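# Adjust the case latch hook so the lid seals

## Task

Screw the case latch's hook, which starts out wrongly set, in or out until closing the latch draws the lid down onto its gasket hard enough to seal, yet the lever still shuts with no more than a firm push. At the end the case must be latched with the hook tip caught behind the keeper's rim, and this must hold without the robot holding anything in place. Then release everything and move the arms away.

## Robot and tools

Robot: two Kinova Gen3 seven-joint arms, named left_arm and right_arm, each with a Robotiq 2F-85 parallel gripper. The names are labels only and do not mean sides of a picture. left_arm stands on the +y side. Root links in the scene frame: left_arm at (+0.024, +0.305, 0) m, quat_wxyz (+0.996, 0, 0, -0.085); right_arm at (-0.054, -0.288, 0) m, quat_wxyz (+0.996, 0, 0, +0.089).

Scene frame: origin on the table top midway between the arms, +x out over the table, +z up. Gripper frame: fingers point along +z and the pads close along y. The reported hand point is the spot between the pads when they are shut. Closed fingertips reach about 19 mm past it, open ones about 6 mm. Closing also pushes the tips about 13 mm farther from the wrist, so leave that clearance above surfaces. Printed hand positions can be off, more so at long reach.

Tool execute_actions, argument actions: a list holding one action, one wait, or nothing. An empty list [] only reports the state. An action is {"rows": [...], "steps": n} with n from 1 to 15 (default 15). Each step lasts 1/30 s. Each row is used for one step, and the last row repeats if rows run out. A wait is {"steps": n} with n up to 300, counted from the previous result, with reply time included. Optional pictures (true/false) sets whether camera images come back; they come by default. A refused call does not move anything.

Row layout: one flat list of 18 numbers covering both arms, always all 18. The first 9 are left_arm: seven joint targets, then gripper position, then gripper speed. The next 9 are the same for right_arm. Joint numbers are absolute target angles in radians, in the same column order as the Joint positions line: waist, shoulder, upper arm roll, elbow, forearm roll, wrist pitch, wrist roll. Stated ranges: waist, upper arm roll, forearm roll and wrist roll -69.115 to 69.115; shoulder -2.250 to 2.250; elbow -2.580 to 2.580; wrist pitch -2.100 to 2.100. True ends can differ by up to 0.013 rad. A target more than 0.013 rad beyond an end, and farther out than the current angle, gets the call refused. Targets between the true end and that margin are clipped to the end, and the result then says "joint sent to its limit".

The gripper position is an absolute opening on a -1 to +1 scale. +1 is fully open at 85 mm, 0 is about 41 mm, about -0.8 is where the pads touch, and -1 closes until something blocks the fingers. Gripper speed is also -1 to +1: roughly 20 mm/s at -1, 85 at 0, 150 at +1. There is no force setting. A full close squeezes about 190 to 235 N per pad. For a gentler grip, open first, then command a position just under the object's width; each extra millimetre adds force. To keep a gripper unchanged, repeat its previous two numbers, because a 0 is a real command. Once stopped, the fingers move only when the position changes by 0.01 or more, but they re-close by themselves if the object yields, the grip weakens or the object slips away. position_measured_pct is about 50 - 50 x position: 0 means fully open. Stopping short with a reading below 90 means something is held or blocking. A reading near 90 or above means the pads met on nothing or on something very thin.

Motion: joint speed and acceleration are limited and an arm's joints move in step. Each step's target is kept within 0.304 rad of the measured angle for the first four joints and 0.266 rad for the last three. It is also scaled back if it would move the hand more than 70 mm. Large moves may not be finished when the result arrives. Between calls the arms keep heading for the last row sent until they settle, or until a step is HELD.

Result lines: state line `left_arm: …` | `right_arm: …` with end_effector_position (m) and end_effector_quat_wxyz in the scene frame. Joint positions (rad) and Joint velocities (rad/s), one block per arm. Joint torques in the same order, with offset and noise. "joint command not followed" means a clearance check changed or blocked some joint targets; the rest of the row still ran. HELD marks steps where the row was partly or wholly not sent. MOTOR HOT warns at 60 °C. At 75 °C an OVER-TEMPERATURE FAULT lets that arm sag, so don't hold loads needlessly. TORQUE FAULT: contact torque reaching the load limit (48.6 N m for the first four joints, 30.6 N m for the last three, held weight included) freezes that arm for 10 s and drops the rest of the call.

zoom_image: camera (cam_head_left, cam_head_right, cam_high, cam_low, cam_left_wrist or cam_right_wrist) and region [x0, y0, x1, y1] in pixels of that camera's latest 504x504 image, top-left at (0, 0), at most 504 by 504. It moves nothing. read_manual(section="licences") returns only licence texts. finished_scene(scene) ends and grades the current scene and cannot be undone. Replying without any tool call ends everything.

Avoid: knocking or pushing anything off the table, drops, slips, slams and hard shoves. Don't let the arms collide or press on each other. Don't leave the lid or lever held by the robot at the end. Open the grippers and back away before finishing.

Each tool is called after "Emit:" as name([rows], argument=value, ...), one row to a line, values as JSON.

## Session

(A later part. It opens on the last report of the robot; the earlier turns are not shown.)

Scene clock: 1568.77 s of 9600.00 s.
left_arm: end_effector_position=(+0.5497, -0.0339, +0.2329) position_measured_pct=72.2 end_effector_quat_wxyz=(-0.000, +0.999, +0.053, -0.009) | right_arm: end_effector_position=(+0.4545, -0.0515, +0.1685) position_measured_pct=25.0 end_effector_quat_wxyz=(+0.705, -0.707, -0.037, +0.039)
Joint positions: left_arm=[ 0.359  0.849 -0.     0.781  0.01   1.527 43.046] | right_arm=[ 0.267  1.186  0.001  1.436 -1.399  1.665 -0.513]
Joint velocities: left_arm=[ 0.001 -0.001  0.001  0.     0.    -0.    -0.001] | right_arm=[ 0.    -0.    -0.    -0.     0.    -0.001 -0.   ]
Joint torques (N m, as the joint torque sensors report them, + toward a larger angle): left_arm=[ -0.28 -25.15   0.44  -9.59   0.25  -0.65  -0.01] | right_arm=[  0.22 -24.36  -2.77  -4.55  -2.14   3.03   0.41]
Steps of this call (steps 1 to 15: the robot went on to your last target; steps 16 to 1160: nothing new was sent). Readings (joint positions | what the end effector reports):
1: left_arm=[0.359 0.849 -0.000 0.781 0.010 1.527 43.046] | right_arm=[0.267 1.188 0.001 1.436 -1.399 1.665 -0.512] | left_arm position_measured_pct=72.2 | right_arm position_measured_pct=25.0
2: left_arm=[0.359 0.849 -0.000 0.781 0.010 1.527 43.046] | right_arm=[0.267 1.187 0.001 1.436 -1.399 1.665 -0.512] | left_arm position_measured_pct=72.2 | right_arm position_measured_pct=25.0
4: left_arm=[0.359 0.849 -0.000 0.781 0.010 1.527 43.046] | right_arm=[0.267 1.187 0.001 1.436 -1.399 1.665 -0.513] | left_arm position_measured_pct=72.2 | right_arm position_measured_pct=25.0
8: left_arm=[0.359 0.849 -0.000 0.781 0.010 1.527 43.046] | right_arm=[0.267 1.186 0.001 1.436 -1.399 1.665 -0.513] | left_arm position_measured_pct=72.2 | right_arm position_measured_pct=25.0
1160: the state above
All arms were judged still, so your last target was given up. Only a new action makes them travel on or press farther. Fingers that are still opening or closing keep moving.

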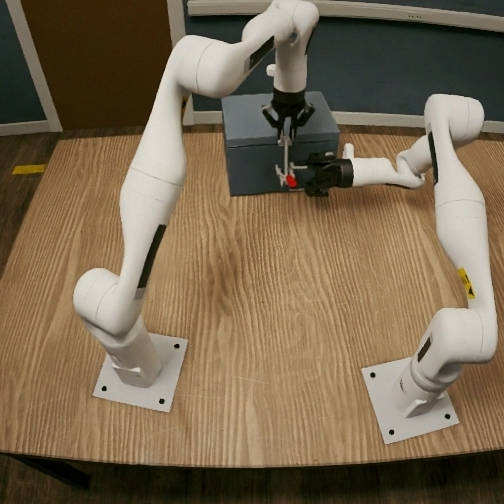

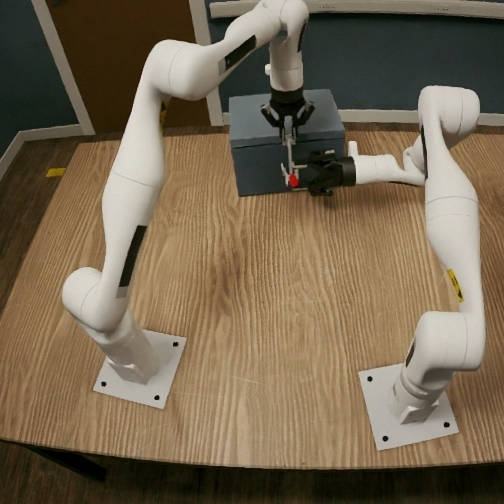

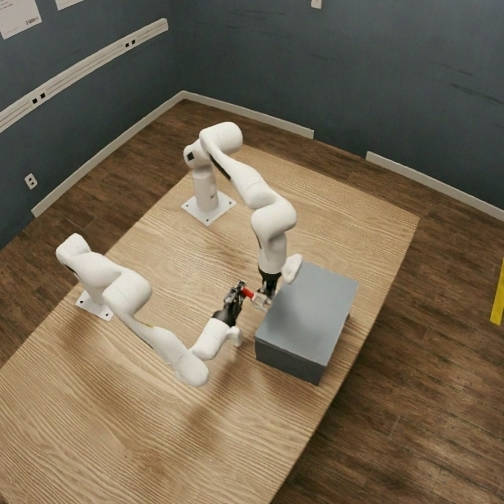

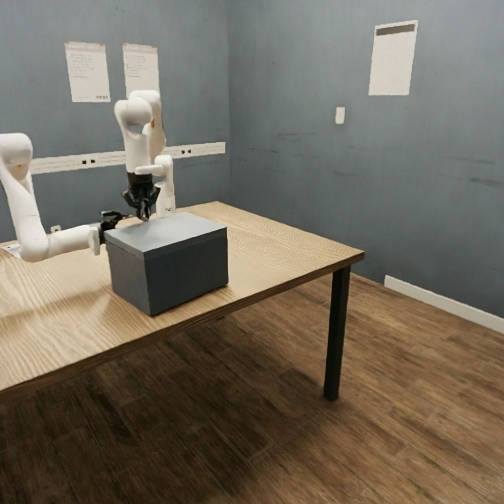

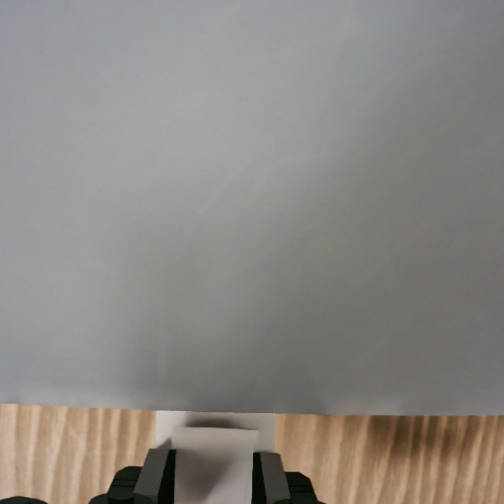

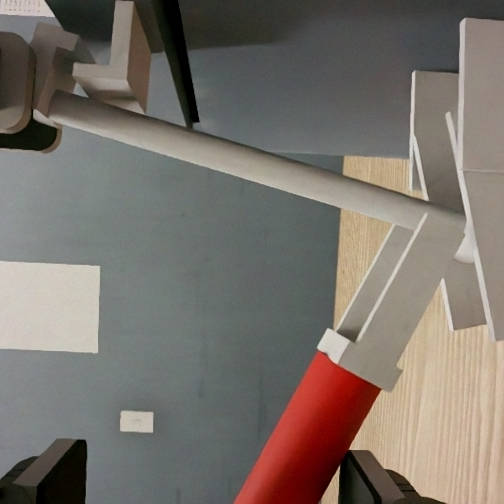

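Emit:
execute_actions([
  {"rows": [[0.359,0.848,0,0.78,0.0104,1.5258,43.046,-0.52,0,0.267,1.1845,0,1.4358,-1.4,1.666,-0.513,1,0.5],[0.359,0.848,0,0.78,0.0104,1.5258,43.046,-0.52,0,0.267,1.1845,0,1.4358,-1.4,1.666,-0.513,1,0.5],[0.359,0.848,0,0.78,0.0104,1.5258,43.046,-0.52,0,0.267,1.1845,0,1.4358,-1.4,1.666,-0.513,1,0.5],[0.359,0.848,0,0.78,0.0104,1.5258,43.046,-0.52,0,0.277,1.1865,0,1.430,-1.392,1.672,-0.516,1,0.5],[0.359,0.848,0,0.78,0.0104,1.5258,43.046,-0.52,0,0.287,1.189,0,1.4235,-1.384,1.678,-0.519,1,0.5],[0.359,0.848,0,0.78,0.0104,1.5258,43.046,-0.52,0,0.297,1.191,0,1.417,-1.376,1.684,-0.522,1,0.5],[0.359,0.848,0,0.78,0.0104,1.5258,43.046,-0.52,0,0.307,1.1935,0,1.4105,-1.368,1.690,-0.525,1,0.5],[0.359,0.848,0,0.78,0.0104,1.5258,43.046,-0.52,0,0.317,1.196,0,1.404,-1.360,1.696,-0.528,1,0.5],[0.359,0.848,0,0.78,0.0104,1.5258,43.046,-0.52,0,0.327,1.1985,0,1.397,-1.352,1.702,-0.531,1,0.5],[0.359,0.848,0,0.78,0.0104,1.5258,43.046,-0.52,0,0.337,1.201,0,1.390,-1.344,1.708,-0.534,1,0.5],[0.359,0.848,0,0.78,0.0104,1.5258,43.046,-0.52,0,0.3464,1.2039,0,1.3832,-1.3359,1.7139,-0.5376,1,0.5]], "steps": 15},
])

Scene clock: 1629.27 s of 9600.00 s.
left_arm: end_effector_position=(+0.5497, -0.0339, +0.2329) position_measured_pct=72.2 end_effector_quat_wxyz=(-0.000, +0.999, +0.053, -0.009) | right_arm: end_effector_position=(+0.4589, -0.0924, +0.1684) position_measured_pct=0.0 end_effector_quat_wxyz=(+0.706, -0.706, -0.038, +0.038)
Joint positions: left_arm=[ 0.359  0.849 -0.     0.781  0.01   1.527 43.046] | right_arm=[ 0.339  1.202  0.001  1.388 -1.341  1.71  -0.536]
Joint velocities: left_arm=[-0.    -0.     0.     0.     0.     0.001 -0.   ] | right_arm=[ 0.078  0.017  0.003 -0.06   0.075  0.056 -0.03 ]
Joint torques (N m, as the joint torque sensors report them, + toward a larger angle): left_arm=[ -0.2  -25.29   0.61  -9.67   0.19  -1.18   0.01] | right_arm=[ -2.18 -23.43  -3.57  -4.01  -1.36   2.44   0.41]
Steps of this call (steps 1 to 1800: nothing new was sent; steps 1801 to 1815: all 15 steps of this action). Readings (joint positions | what the end effector reports):
1801: left_arm=[0.359 0.849 -0.000 0.781 0.010 1.527 43.046] | right_arm=[0.267 1.186 0.001 1.436 -1.399 1.665 -0.513] | left_arm position_measured_pct=72.2 | right_arm position_measured_pct=25.0
1802: left_arm=[0.359 0.849 -0.000 0.781 0.010 1.527 43.046] | right_arm=[0.267 1.186 0.000 1.436 -1.399 1.665 -0.513] | left_arm position_measured_pct=72.2 | right_arm position_measured_pct=24.2
1804: left_arm=[0.359 0.849 -0.000 0.781 0.010 1.527 43.046] | right_arm=[0.268 1.186 -0.000 1.435 -1.399 1.666 -0.513] | left_arm position_measured_pct=72.2 | right_arm position_measured_pct=18.7
1808: left_arm=[0.359 0.849 -0.000 0.781 0.010 1.527 43.046] | right_arm=[0.290 1.190 -0.001 1.422 -1.383 1.679 -0.519] | left_arm position_measured_pct=72.2 | right_arm position_measured_pct=3.6
1815: the state above

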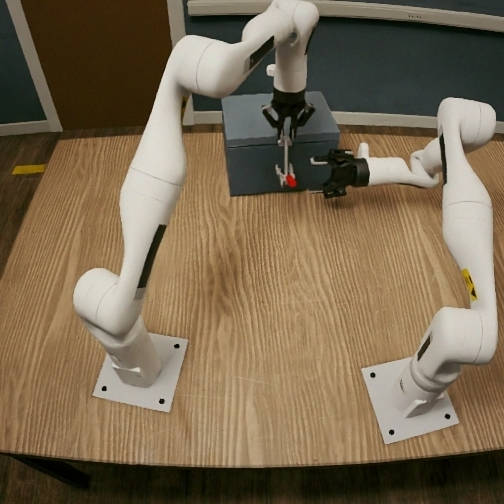

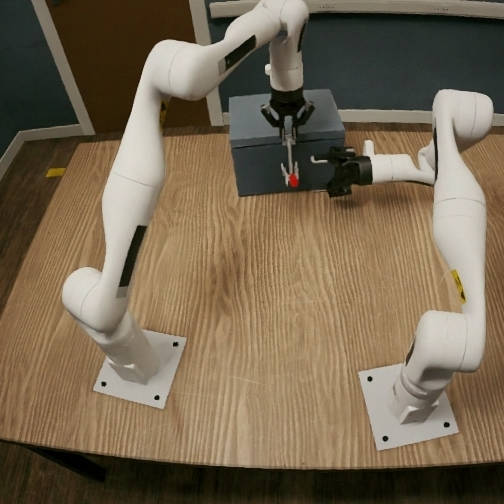

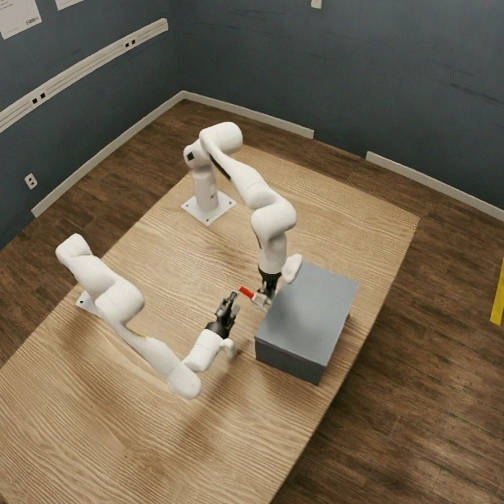

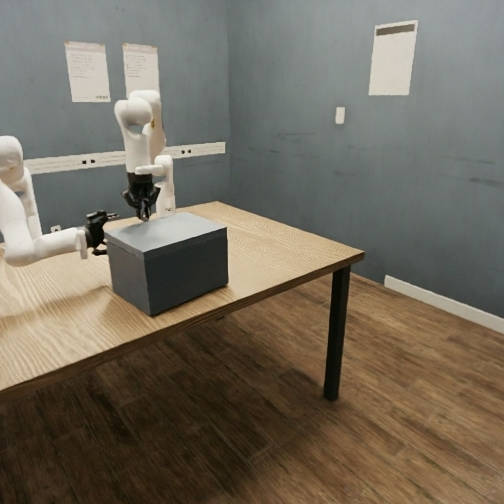

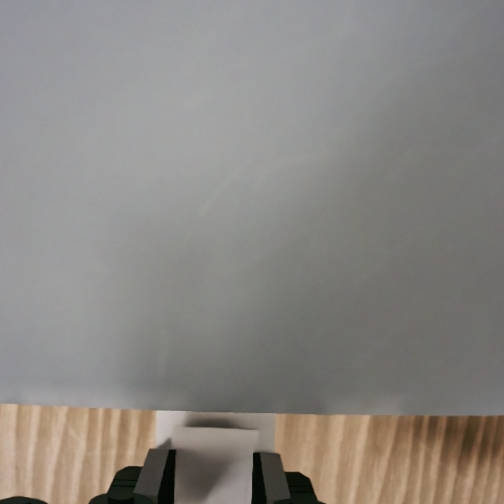

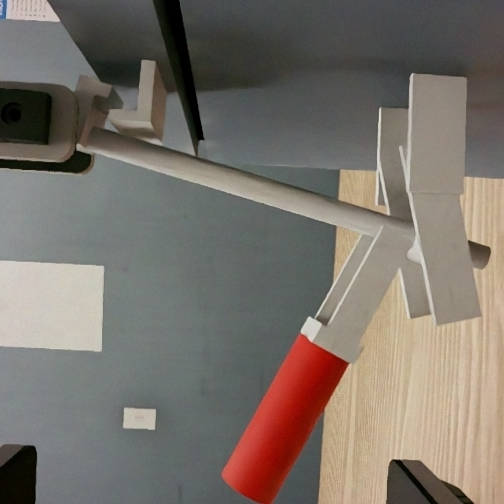

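Emit:
zoom_image(camera="cam_right_wrist", region=[40, 40, 220, 200])

Region (40, 40, 220, 200) of cam_right_wrist's 504x504 image, scaled by 2.800.

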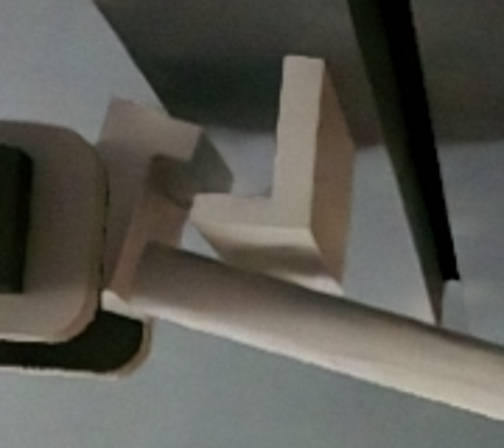

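Emit:
execute_actions([
  {"rows": [[0.359,0.848,0,0.78,0.0104,1.5258,43.046,-0.46,0,0.36,1.22,0,1.345,-1.33,1.725,-0.555,1,0.5],[0.359,0.848,0,0.78,0.0104,1.5258,43.046,-0.46,0,0.375,1.24,0,1.30,-1.32,1.74,-0.575,1,0.5],[0.3636,0.8395,0,0.7971,0.005,1.5119,43.0524,-0.46,0,0.39,1.26,0,1.26,-1.31,1.755,-0.595,1,0.5],[0.3682,0.8309,0,0.8143,-0.0004,1.4981,43.0588,-0.46,0,0.405,1.28,0,1.22,-1.30,1.77,-0.615,1,0.5],[0.3728,0.8224,0,0.8314,-0.0059,1.4842,43.0652,-0.46,0,0.423,1.303,0,1.169,-1.292,1.786,-0.64,1,0.5],[0.3774,0.8138,0,0.8486,-0.0113,1.4703,43.0716,-0.46,0,0.423,1.303,0,1.169,-1.292,1.786,-0.64,1,0.5],[0.382,0.8053,0,0.8657,-0.0167,1.4565,43.078,-0.46,0,0.423,1.303,0,1.169,-1.292,1.786,-0.64,1,0.5],[0.3866,0.7968,0,0.8829,-0.0221,1.4426,43.0844,-0.46,0,0.423,1.303,0,1.169,-1.292,1.786,-0.64,1,0.5],[0.3913,0.7882,0,0.9,-0.0276,1.4287,43.0907,-0.46,0,0.423,1.303,0,1.169,-1.292,1.786,-0.64,1,0.5],[0.3959,0.7797,0,0.9172,-0.033,1.4148,43.0971,-0.46,0,0.423,1.303,0,1.169,-1.292,1.786,-0.64,1,0.5],[0.4005,0.7712,0,0.9343,-0.0384,1.401,43.1035,-0.46,0,0.423,1.303,0,1.169,-1.292,1.786,-0.64,1,0.5],[0.4051,0.7626,0,0.9515,-0.0438,1.3871,43.1099,-0.46,0,0.423,1.303,0,1.169,-1.292,1.786,-0.64,1,0.5],[0.4097,0.7541,0,0.9686,-0.0493,1.3732,43.1163,-0.46,0,0.423,1.303,0,1.169,-1.292,1.786,-0.64,1,0.5],[0.4143,0.7455,0,0.9858,-0.0547,1.3594,43.1227,-0.46,0,0.423,1.303,0,1.169,-1.292,1.786,-0.64,1,0.5],[0.4189,0.737,0,1.0029,-0.0601,1.3455,43.1291,-0.46,0,0.423,1.303,0,1.169,-1.292,1.786,-0.64,1,0.5]], "steps": 15},
])

Emit:
execute_actions([
  {"steps": 15},
])

Scene clock: 1677.43 s of 9600.00 s.
left_arm: end_effector_position=(+0.5365, -0.0362, +0.2342) position_measured_pct=72.2 end_effector_quat_wxyz=(-0.006, +0.998, +0.059, +0.026) | right_arm: end_effector_position=(+0.4899, -0.1470, +0.1509) position_measured_pct=0.0 end_effector_quat_wxyz=(+0.706, -0.706, -0.038, +0.038)
Joint positions: left_arm=[ 0.399  0.771 -0.001  0.933 -0.039  1.404 43.103] | right_arm=[ 0.421  1.299  0.001  1.172 -1.292  1.785 -0.639]
Joint velocities: left_arm=[ 0.129 -0.245 -0.001  0.494 -0.158 -0.402  0.184] | right_arm=[ 0.016  0.027 -0.01  -0.045  0.006  0.015 -0.013]
Joint torques (N m, as the joint torque sensors report them, + toward a larger angle): left_arm=[  1.44 -22.61   1.6   -9.21   0.86  -1.08  -0.04] | right_arm=[ -0.53 -24.2   -2.38  -4.46  -1.94   2.25   0.07]
Steps of this call (steps 1 to 15: the robot went on to your last target; steps 16 to 1430: nothing new was sent; steps 1431 to 1445: all 15 steps of this action). Readings (joint positions | what the end effector reports):
1431: left_arm=[0.359 0.849 -0.000 0.781 0.010 1.527 43.046] | right_arm=[0.347 1.205 -0.000 1.382 -1.336 1.714 -0.538] | left_arm position_measured_pct=72.2 | right_arm position_measured_pct=0.0
1432: left_arm=[0.359 0.849 -0.000 0.781 0.010 1.527 43.046] | right_arm=[0.349 1.208 -0.001 1.376 -1.335 1.716 -0.540] | left_arm position_measured_pct=72.2 | right_arm position_measured_pct=0.0
1434: left_arm=[0.361 0.846 -0.000 0.787 0.009 1.523 43.048] | right_arm=[0.359 1.221 -0.001 1.349 -1.330 1.724 -0.552] | left_arm position_measured_pct=72.2 | right_arm position_measured_pct=0.0
1438: left_arm=[0.371 0.825 -0.001 0.827 -0.005 1.491 43.063] | right_arm=[0.394 1.266 -0.000 1.251 -1.309 1.757 -0.600] | left_arm position_measured_pct=72.2 | right_arm position_measured_pct=0.0
1445: the state above

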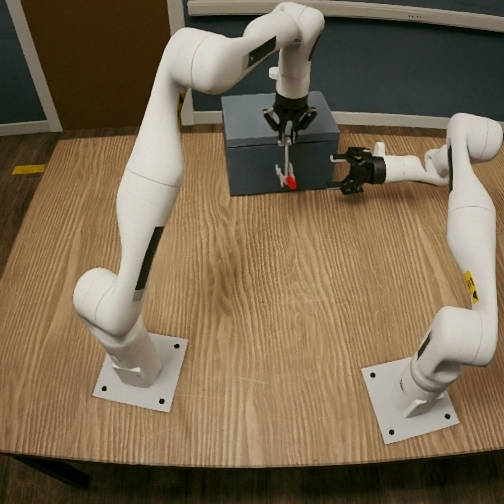

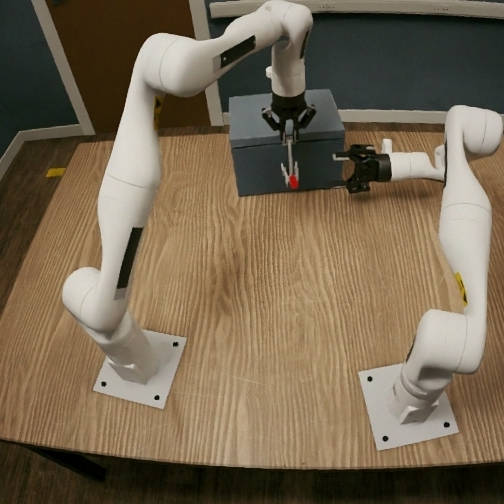

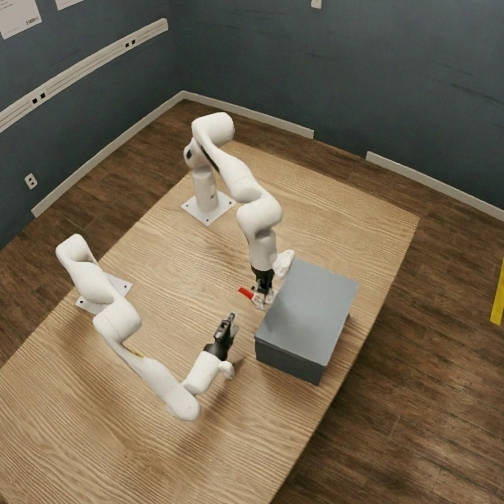

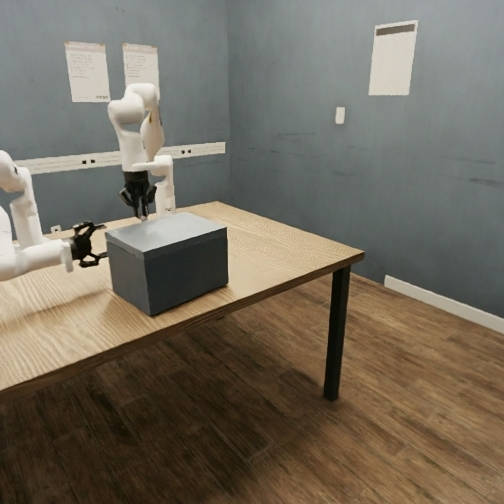

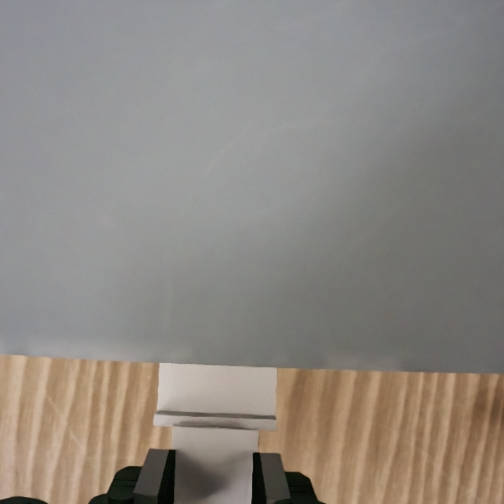

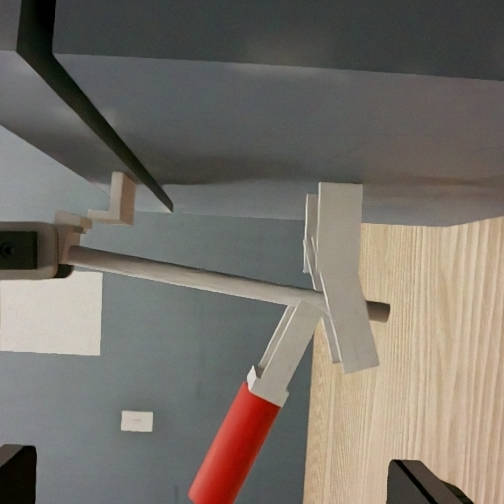

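Scene clock: 1677.93 s of 9600.00 s.
left_arm: end_effector_position=(+0.5292, -0.0371, +0.2332) position_measured_pct=72.2 end_effector_quat_wxyz=(-0.008, +0.997, +0.060, +0.041) | right_arm: end_effector_position=(+0.4902, -0.1480, +0.1496) position_measured_pct=0.0 end_effector_quat_wxyz=(+0.706, -0.706, -0.037, +0.038)
Joint positions: left_arm=[ 0.417  0.737 -0.001  1.003 -0.062  1.346 43.129] | right_arm=[ 0.423  1.303  0.     1.169 -1.292  1.786 -0.64 ]
Joint velocities: left_arm=[ 0.001 -0.003 -0.     0.003 -0.001 -0.001  0.001] | right_arm=[ 0.001  0.     0.    -0.    -0.001  0.    -0.   ]
Joint torques (N m, as the joint torque sensors report them, + toward a larger angle): left_arm=[  0.91 -22.23   1.31  -9.62   0.81  -0.71   0.  ] | right_arm=[  0.06 -24.27  -2.55  -4.62  -1.9    2.28   0.26]
Steps of this call (steps 1 to 15: the robot went on to your last target). Readings (joint positions | what the end effector reports):
1: left_arm=[0.403 0.763 -0.001 0.949 -0.045 1.390 43.109] | right_arm=[0.422 1.300 0.000 1.171 -1.292 1.786 -0.639] | left_arm position_measured_pct=72.2 | right_arm position_measured_pct=0.0
2: left_arm=[0.407 0.755 -0.001 0.964 -0.049 1.378 43.115] | right_arm=[0.422 1.301 0.000 1.170 -1.292 1.786 -0.640] | left_arm position_measured_pct=72.2 | right_arm position_measured_pct=0.0
4: left_arm=[0.413 0.745 -0.001 0.986 -0.057 1.359 43.123] | right_arm=[0.422 1.302 0.000 1.170 -1.292 1.786 -0.640] | left_arm position_measured_pct=72.2 | right_arm position_measured_pct=0.0
8: left_arm=[0.416 0.739 -0.001 1.000 -0.061 1.348 43.128] | right_arm=[0.423 1.303 0.000 1.169 -1.292 1.786 -0.640] | left_arm position_measured_pct=72.2 | right_arm position_measured_pct=0.0
15: the state above

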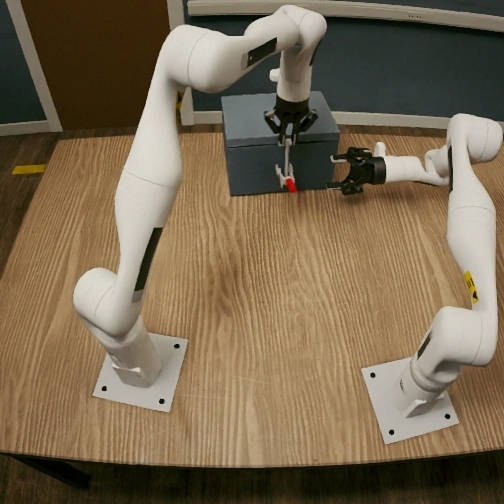

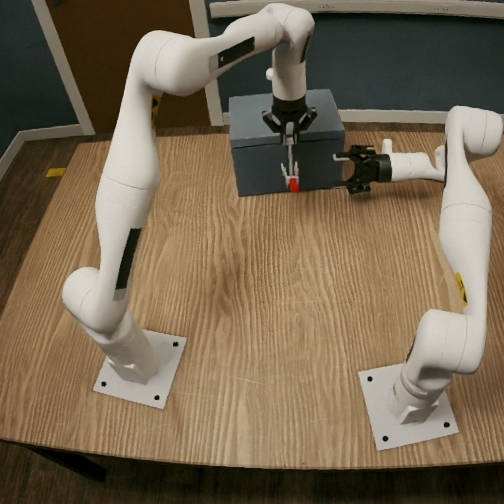

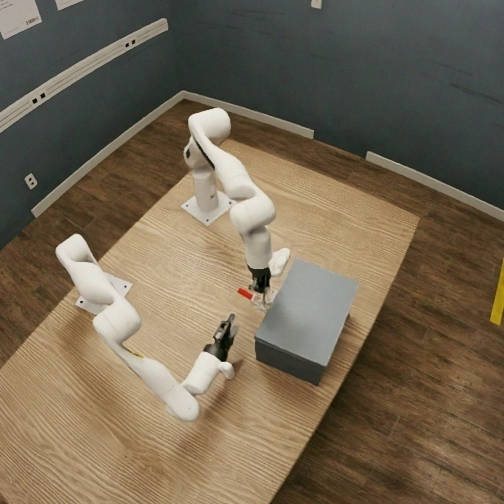

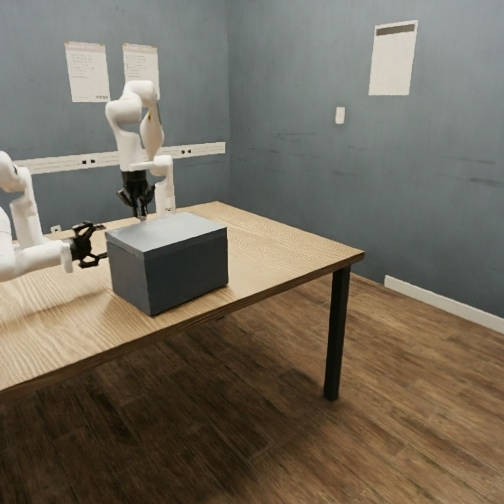

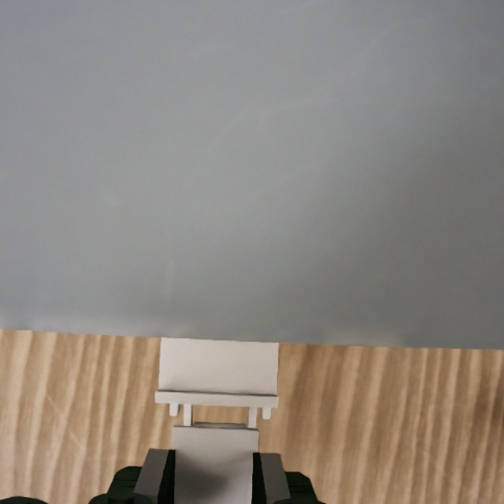

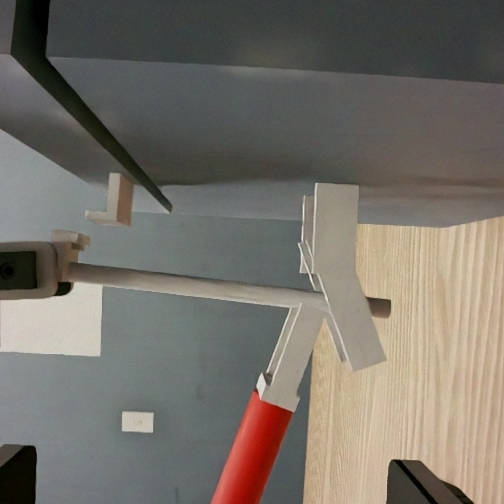

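Emit:
execute_actions([
  {"rows": [[0.4189,0.737,0,1.0029,-0.0601,1.3455,43.1291,-0.39,0,0.423,1.303,0,1.169,-1.292,1.786,-0.64,1,0.5],[0.4189,0.737,0,1.0029,-0.0601,1.3455,43.1291,-0.39,0,0.423,1.303,0,1.169,-1.292,1.786,-0.64,1,0.5],[0.4189,0.737,0,1.0029,-0.0601,1.3455,43.1291,-0.39,0,0.423,1.303,0,1.169,-1.292,1.786,-0.64,1,0.5],[0.4239,0.7279,0,1.0228,-0.066,1.329,43.136,-0.39,0,0.423,1.303,0,1.169,-1.292,1.786,-0.64,1,0.5],[0.4289,0.7187,0,1.0428,-0.0719,1.3125,43.143,-0.39,0,0.423,1.303,0,1.169,-1.292,1.786,-0.64,1,0.5],[0.4339,0.7096,0,1.0627,-0.0777,1.296,43.1499,-0.39,0,0.423,1.303,0,1.169,-1.292,1.786,-0.64,1,0.5],[0.4389,0.7005,0,1.0827,-0.0836,1.2795,43.1568,-0.39,0,0.423,1.303,0,1.169,-1.292,1.786,-0.64,1,0.5],[0.4439,0.6913,0,1.1026,-0.0895,1.263,43.1637,-0.39,0,0.423,1.303,0,1.169,-1.292,1.786,-0.64,1,0.5],[0.4488,0.6822,0,1.1226,-0.0954,1.2465,43.1707,-0.39,0,0.423,1.303,0,1.169,-1.292,1.786,-0.64,1,0.5],[0.4538,0.6731,0,1.1425,-0.1012,1.2299,43.1776,-0.39,0,0.423,1.303,0,1.169,-1.292,1.786,-0.64,1,0.5],[0.4588,0.6639,0,1.1624,-0.1071,1.2134,43.1845,-0.39,0,0.423,1.303,0,1.169,-1.292,1.786,-0.64,1,0.5],[0.4638,0.6548,0,1.1824,-0.113,1.1969,43.1914,-0.39,0,0.423,1.303,0,1.169,-1.292,1.786,-0.64,1,0.5],[0.4688,0.6457,0,1.2023,-0.1189,1.1804,43.1984,-0.39,0,0.423,1.303,0,1.169,-1.292,1.786,-0.64,1,0.5],[0.4738,0.6365,0,1.2223,-0.1247,1.1639,43.2053,-0.39,0,0.423,1.303,0,1.169,-1.292,1.786,-0.64,1,0.5],[0.4788,0.6274,0,1.2422,-0.1306,1.1474,43.2122,-0.39,0,0.423,1.303,0,1.169,-1.292,1.786,-0.64,1,0.5]], "steps": 15},
], pictures=false)

Emit:
execute_actions([
  {"steps": 15},
])

Scene clock: 1696.17 s of 9600.00 s.
left_arm: end_effector_position=(+0.5115, -0.0388, +0.2304) position_measured_pct=69.0 end_effector_quat_wxyz=(-0.006, +0.996, +0.057, +0.072) | right_arm: end_effector_position=(+0.4902, -0.1480, +0.1496) position_measured_pct=0.0 end_effector_quat_wxyz=(+0.706, -0.706, -0.037, +0.038)
Joint positions: left_arm=[ 0.457  0.664 -0.001  1.157 -0.107  1.218 43.183] | right_arm=[ 0.423  1.303 -0.     1.169 -1.292  1.786 -0.64 ]
Joint velocities: left_arm=[ 0.143 -0.252  0.005  0.56  -0.161 -0.469  0.196] | right_arm=[-0.001  0.001  0.    -0.     0.    -0.    -0.   ]
Joint torques (N m, as the joint torque sensors report them, + toward a larger angle): left_arm=[  0.29 -21.08   0.73  -8.46   0.77  -0.37   0.27] | right_arm=[ -0.35 -24.56  -2.62  -4.98  -1.83   2.29   0.38]
Steps of this call (steps 1 to 15: the robot went on to your last target; steps 16 to 532: nothing new was sent; steps 533 to 547: all 15 steps of this action). Readings (joint positions | what the end effector reports):
533: left_arm=[0.417 0.737 -0.001 1.003 -0.062 1.346 43.129] | right_arm=[0.423 1.303 -0.000 1.169 -1.292 1.786 -0.640] | left_arm position_measured_pct=72.2 | right_arm position_measured_pct=0.0
534: left_arm=[0.417 0.737 -0.001 1.003 -0.062 1.346 43.129] | right_arm=[0.423 1.303 -0.000 1.169 -1.292 1.786 -0.640] | left_arm position_measured_pct=71.4 | right_arm position_measured_pct=0.0
536: left_arm=[0.418 0.736 -0.001 1.004 -0.062 1.345 43.129] | right_arm=[0.423 1.303 -0.000 1.169 -1.292 1.786 -0.640] | left_arm position_measured_pct=69.8 | right_arm position_measured_pct=0.0
540: left_arm=[0.427 0.718 -0.002 1.041 -0.073 1.316 43.142] | right_arm=[0.423 1.303 -0.000 1.169 -1.292 1.786 -0.640] | left_arm position_measured_pct=69.4 | right_arm position_measured_pct=0.0
547: the state above

Scene clock: 1696.67 s of 9600.00 s.
left_arm: end_effector_position=(+0.4999, -0.0397, +0.2267) position_measured_pct=69.0 end_effector_quat_wxyz=(-0.004, +0.995, +0.053, +0.088) | right_arm: end_effector_position=(+0.4902, -0.1480, +0.1496) position_measured_pct=0.0 end_effector_quat_wxyz=(+0.706, -0.706, -0.037, +0.038)
Joint positions: left_arm=[ 0.479  0.627  0.     1.241 -0.131  1.147 43.212] | right_arm=[ 0.423  1.303 -0.     1.169 -1.292  1.786 -0.64 ]
Joint velocities: left_arm=[ 0.002 -0.001 -0.001  0.003 -0.001 -0.001 -0.   ] | right_arm=[-0.001 -0.     0.     0.     0.    -0.     0.   ]
Joint torques (N m, as the joint torque sensors report them, + toward a larger angle): left_arm=[ -0.21 -20.92   0.43  -8.29   0.09  -0.53   0.16] | right_arm=[ -0.62 -24.45  -2.3   -4.97  -1.81   2.35   0.3 ]
Steps of this call (steps 1 to 15: the robot went on to your last target). Readings (joint positions | what the end effector reports):
1: left_arm=[0.461 0.656 -0.001 1.175 -0.112 1.202 43.189] | right_arm=[0.423 1.303 -0.000 1.169 -1.292 1.786 -0.640] | left_arm position_measured_pct=69.0 | right_arm position_measured_pct=0.0
2: left_arm=[0.466 0.648 -0.001 1.192 -0.117 1.188 43.195] | right_arm=[0.423 1.303 -0.000 1.169 -1.292 1.786 -0.640] | left_arm position_measured_pct=69.0 | right_arm position_measured_pct=0.0
4: left_arm=[0.473 0.636 0.000 1.219 -0.125 1.165 43.205] | right_arm=[0.423 1.303 -0.000 1.169 -1.292 1.786 -0.640] | left_arm position_measured_pct=69.0 | right_arm position_measured_pct=0.0
8: left_arm=[0.477 0.629 0.000 1.238 -0.130 1.149 43.212] | right_arm=[0.423 1.303 -0.000 1.169 -1.292 1.786 -0.640] | left_arm position_measured_pct=69.0 | right_arm position_measured_pct=0.0
15: the state above

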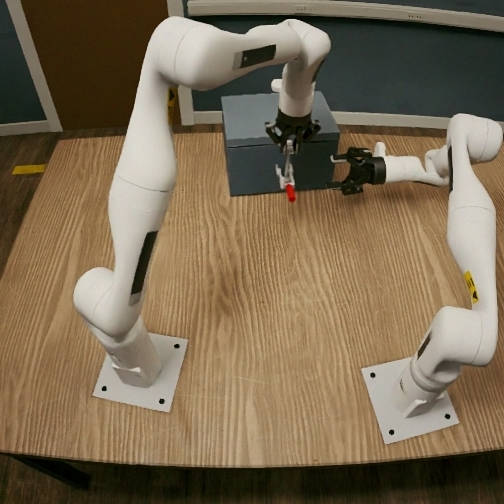

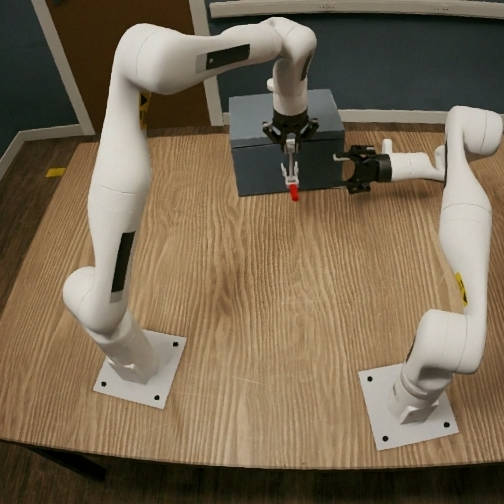

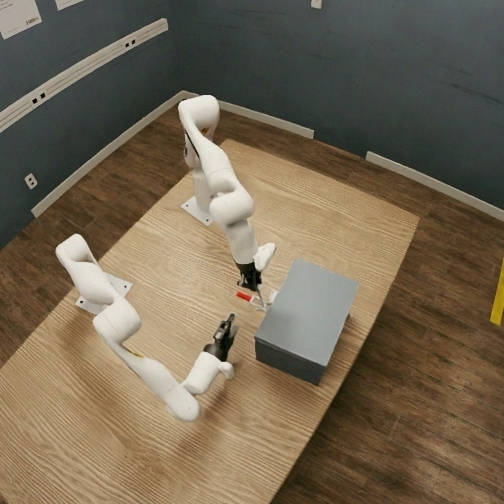

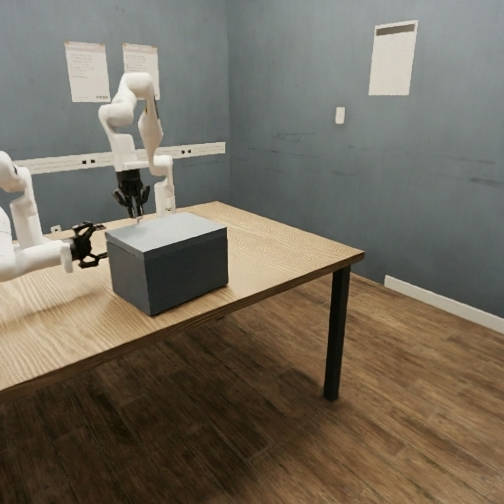

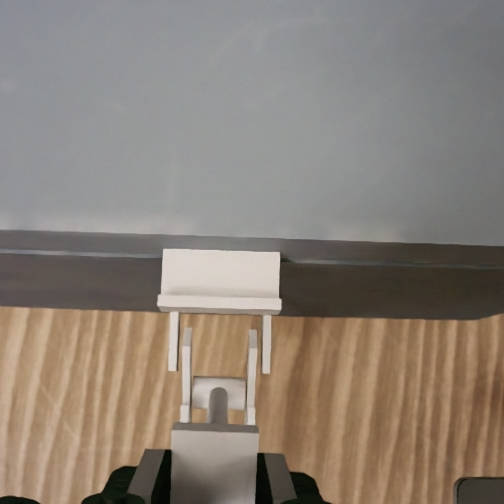

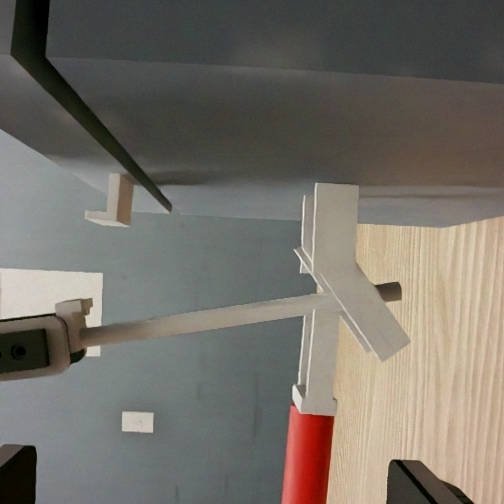

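Emit:
zoom_image(camera="cam_right_wrist", region=[0, 270, 200, 400])

Region (0, 270, 200, 400) of cam_right_wrist's 504x504 image, scaled by 2.520; it fills the top 328 rows of this view, and the rest is white.

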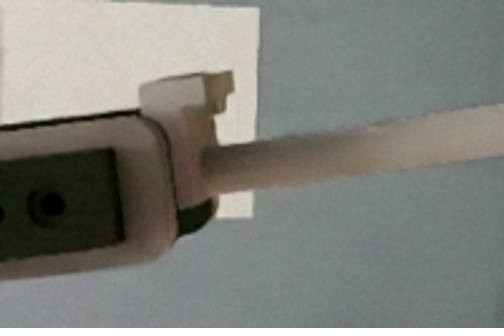

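Emit:
execute_actions([
  {"rows": [[0.4788,0.6274,0,1.2422,-0.1306,1.1474,43.2122,-0.42,0,0.423,1.303,0,1.169,-1.292,1.786,-0.64,1,0.5],[0.4788,0.6274,0,1.2422,-0.1306,1.1474,43.2122,-0.42,0,0.423,1.303,0,1.169,-1.292,1.786,-0.64,1,0.5],[0.4788,0.6274,0,1.2422,-0.1306,1.1474,36.929,-0.42,0,0.423,1.303,0,1.169,-1.292,1.786,-0.64,1,0.5]], "steps": 15},
], pictures=false)

Emit:
execute_actions([
  {"steps": 65},
])

Emit:
execute_actions([
  {"steps": 95},
])

Scene clock: 1709.67 s of 9600.00 s.
left_arm: end_effector_position=(+0.5000, -0.0396, +0.2267) position_measured_pct=69.4 end_effector_quat_wxyz=(-0.022, +0.984, -0.158, +0.085) | right_arm: end_effector_position=(+0.4902, -0.1480, +0.1496) position_measured_pct=0.0 end_effector_quat_wxyz=(+0.706, -0.706, -0.037, +0.038)
Joint positions: left_arm=[ 0.479  0.627 -0.     1.241 -0.131  1.146 42.788] | right_arm=[ 0.423  1.303 -0.     1.169 -1.292  1.786 -0.64 ]
Joint velocities: left_arm=[-0.002 -0.001 -0.001 -0.001 -0.001 -0.001 -1.217] | right_arm=[ 0.002  0.001  0.     0.    -0.    -0.     0.   ]
Joint torques (N m, as the joint torque sensors report them, + toward a larger angle): left_arm=[ -0.4  -21.63  -0.11  -8.48   0.49  -0.23  -0.12] | right_arm=[ -0.44 -24.17  -2.39  -5.17  -1.83   2.54   0.28]
Steps of this call (steps 1 to 15: the robot went on to your last target; steps 16 to 375: nothing new was sent; steps 376 to 390: all 15 steps of this action). Readings (joint positions | what the end effector reports):
376: left_arm=[0.479 0.627 0.000 1.242 -0.131 1.147 43.212] | right_arm=[0.423 1.303 -0.000 1.169 -1.292 1.786 -0.640] | left_arm position_measured_pct=69.0 | right_arm position_measured_pct=0.0
377: left_arm=[0.479 0.627 0.000 1.242 -0.131 1.147 43.212] | right_arm=[0.423 1.303 -0.000 1.169 -1.292 1.786 -0.640] | left_arm position_measured_pct=69.0 | right_arm position_measured_pct=0.0
379: left_arm=[0.479 0.627 0.000 1.242 -0.131 1.147 43.202] | right_arm=[0.423 1.303 -0.000 1.169 -1.292 1.786 -0.640] | left_arm position_measured_pct=69.4 | right_arm position_measured_pct=0.0
383: left_arm=[0.479 0.627 -0.000 1.242 -0.131 1.147 43.072] | right_arm=[0.423 1.303 -0.000 1.169 -1.292 1.786 -0.640] | left_arm position_measured_pct=69.4 | right_arm position_measured_pct=0.0
390: the state above

Scene clock: 1711.83 s of 9600.00 s.
left_arm: end_effector_position=(+0.4994, -0.0400, +0.2259) position_measured_pct=69.4 end_effector_quat_wxyz=(+0.087, -0.090, +0.992, +0.001) | right_arm: end_effector_position=(+0.4902, -0.1480, +0.1496) position_measured_pct=0.0 end_effector_quat_wxyz=(+0.706, -0.706, -0.037, +0.038)
Joint positions: left_arm=[ 0.479  0.628  0.     1.242 -0.13   1.146 40.145] | right_arm=[ 0.423  1.303 -0.     1.169 -1.292  1.786 -0.64 ]
Joint velocities: left_arm=[ 0.001 -0.001  0.     0.001  0.     0.002 -1.218] | right_arm=[ 0. -0. -0.  0. -0. -0.  0.]
Joint torques (N m, as the joint torque sensors report them, + toward a larger angle): left_arm=[ -0.3  -21.65  -0.11  -9.23  -0.31  -0.32  -0.04] | right_arm=[ -0.03 -24.46  -2.24  -4.92  -1.99   2.37   0.15]
Steps of this call (steps 1 to 65: the robot went on to your last target). Readings (joint positions | what the end effector reports):
1: left_arm=[0.479 0.627 -0.000 1.241 -0.131 1.146 42.747] | right_arm=[0.423 1.303 -0.000 1.169 -1.292 1.786 -0.640] | left_arm position_measured_pct=69.4 | right_arm position_measured_pct=0.0
2: left_arm=[0.479 0.627 -0.000 1.241 -0.131 1.146 42.706] | right_arm=[0.423 1.303 -0.000 1.169 -1.292 1.786 -0.640] | left_arm position_measured_pct=69.4 | right_arm position_measured_pct=0.0
4: left_arm=[0.479 0.627 -0.000 1.241 -0.131 1.146 42.625] | right_arm=[0.423 1.303 -0.000 1.169 -1.292 1.786 -0.640] | left_arm position_measured_pct=69.4 | right_arm position_measured_pct=0.0
8: left_arm=[0.479 0.627 -0.000 1.241 -0.131 1.146 42.463] | right_arm=[0.423 1.303 -0.000 1.169 -1.292 1.786 -0.640] | left_arm position_measured_pct=69.4 | right_arm position_measured_pct=0.0
65: the state above

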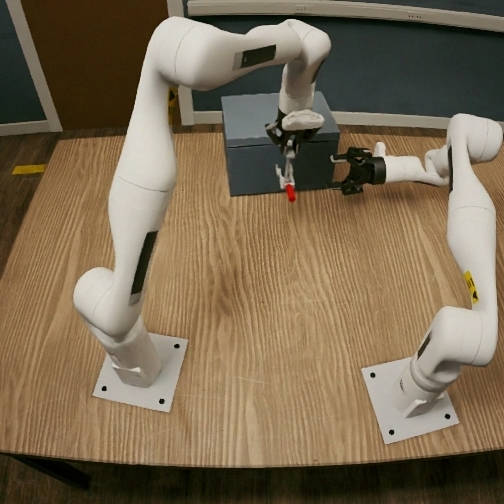

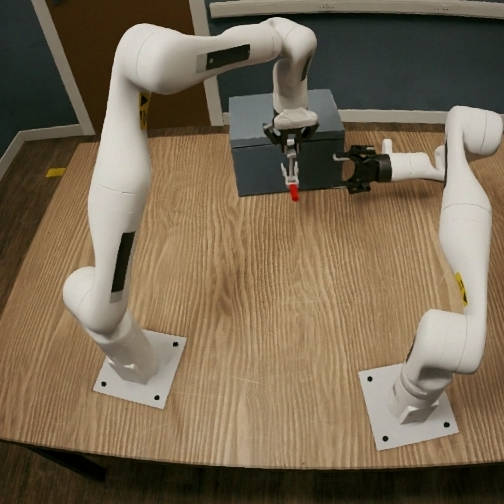

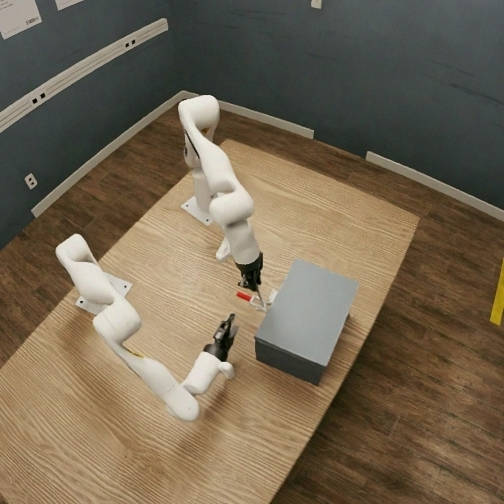

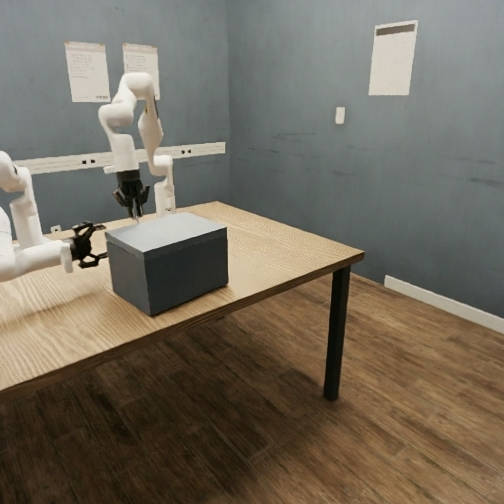

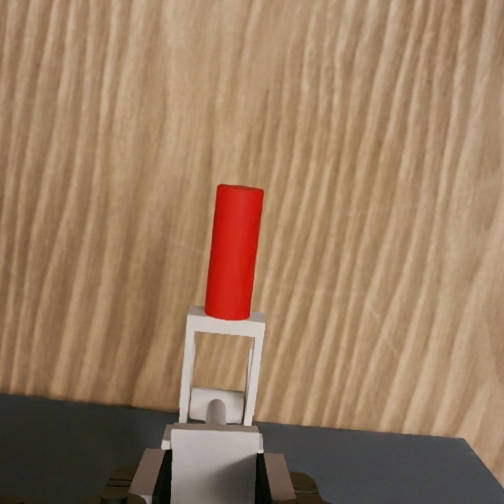

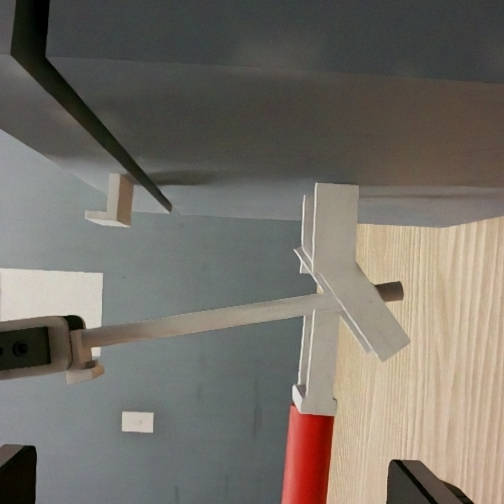

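Scene clock: 1715.00 s of 9600.00 s.
left_arm: end_effector_position=(+0.4995, -0.0397, +0.2255) position_measured_pct=69.4 end_effector_quat_wxyz=(-0.005, +0.995, +0.053, +0.087) | right_arm: end_effector_position=(+0.4902, -0.1480, +0.1496) position_measured_pct=0.0 end_effector_quat_wxyz=(+0.706, -0.706, -0.037, +0.038)
Joint positions: left_arm=[ 0.479  0.629  0.     1.242 -0.131  1.146 36.929] | right_arm=[ 0.423  1.303 -0.     1.169 -1.292  1.786 -0.64 ]
Joint velocities: left_arm=[-0.001 -0.    -0.001  0.     0.     0.    -0.001] | right_arm=[ 0.     0.001  0.     0.    -0.     0.     0.   ]
Joint torques (N m, as the joint torque sensors report them, + toward a larger angle): left_arm=[ -0.46 -22.56   0.09  -8.76  -0.07  -0.04   0.24] | right_arm=[ -0.3  -24.67  -2.26  -5.17  -1.96   2.5    0.41]
Steps of this call (steps 1 to 95: the robot went on to your last target). Readings (joint positions | what the end effector reports):
1: left_arm=[0.479 0.628 0.000 1.242 -0.130 1.146 40.104] | right_arm=[0.423 1.303 -0.000 1.169 -1.292 1.786 -0.640] | left_arm position_measured_pct=69.4 | right_arm position_measured_pct=0.0
2: left_arm=[0.479 0.628 0.000 1.242 -0.130 1.147 40.064] | right_arm=[0.423 1.303 -0.000 1.169 -1.292 1.786 -0.640] | left_arm position_measured_pct=69.4 | right_arm position_measured_pct=0.0
4: left_arm=[0.479 0.628 0.000 1.242 -0.130 1.147 39.982] | right_arm=[0.423 1.303 -0.000 1.169 -1.292 1.786 -0.640] | left_arm position_measured_pct=69.4 | right_arm position_measured_pct=0.0
8: left_arm=[0.479 0.628 0.000 1.242 -0.130 1.147 39.820] | right_arm=[0.423 1.303 -0.000 1.169 -1.292 1.786 -0.640] | left_arm position_measured_pct=69.4 | right_arm position_measured_pct=0.0
95: the state above

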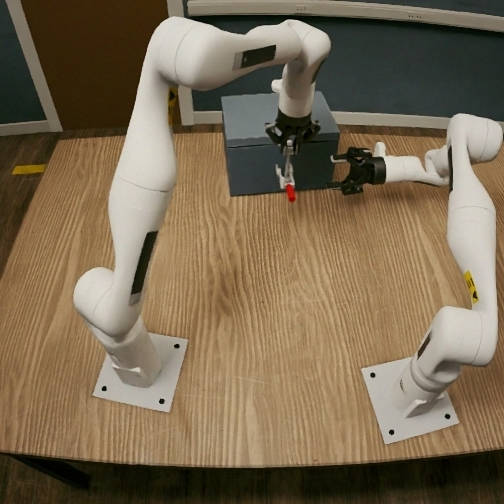

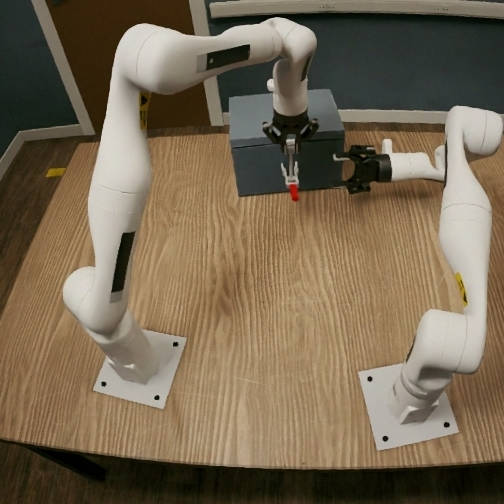

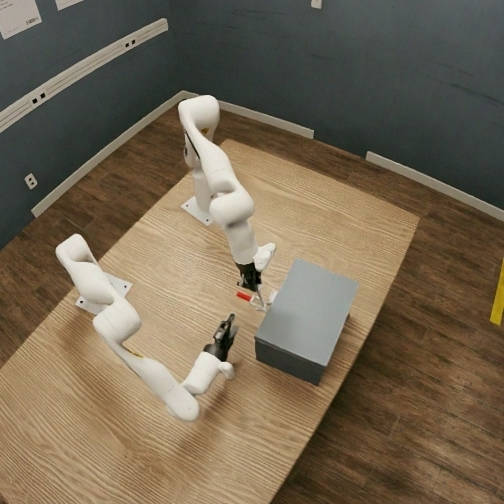

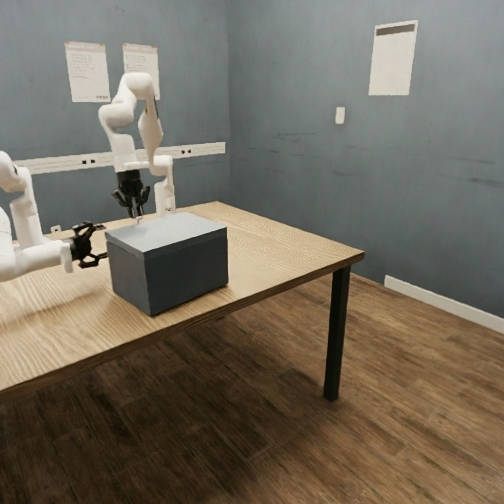

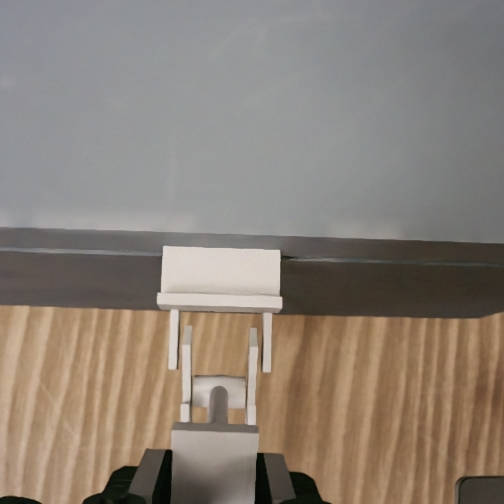

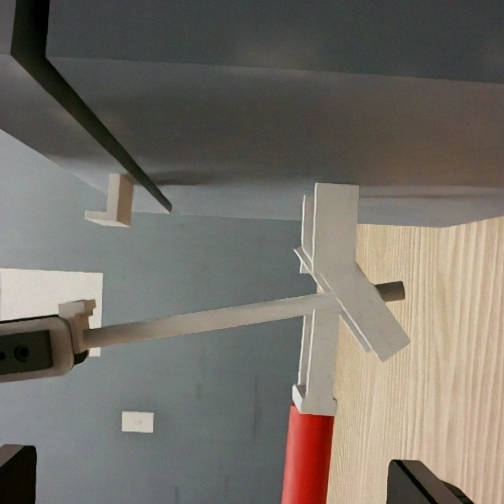

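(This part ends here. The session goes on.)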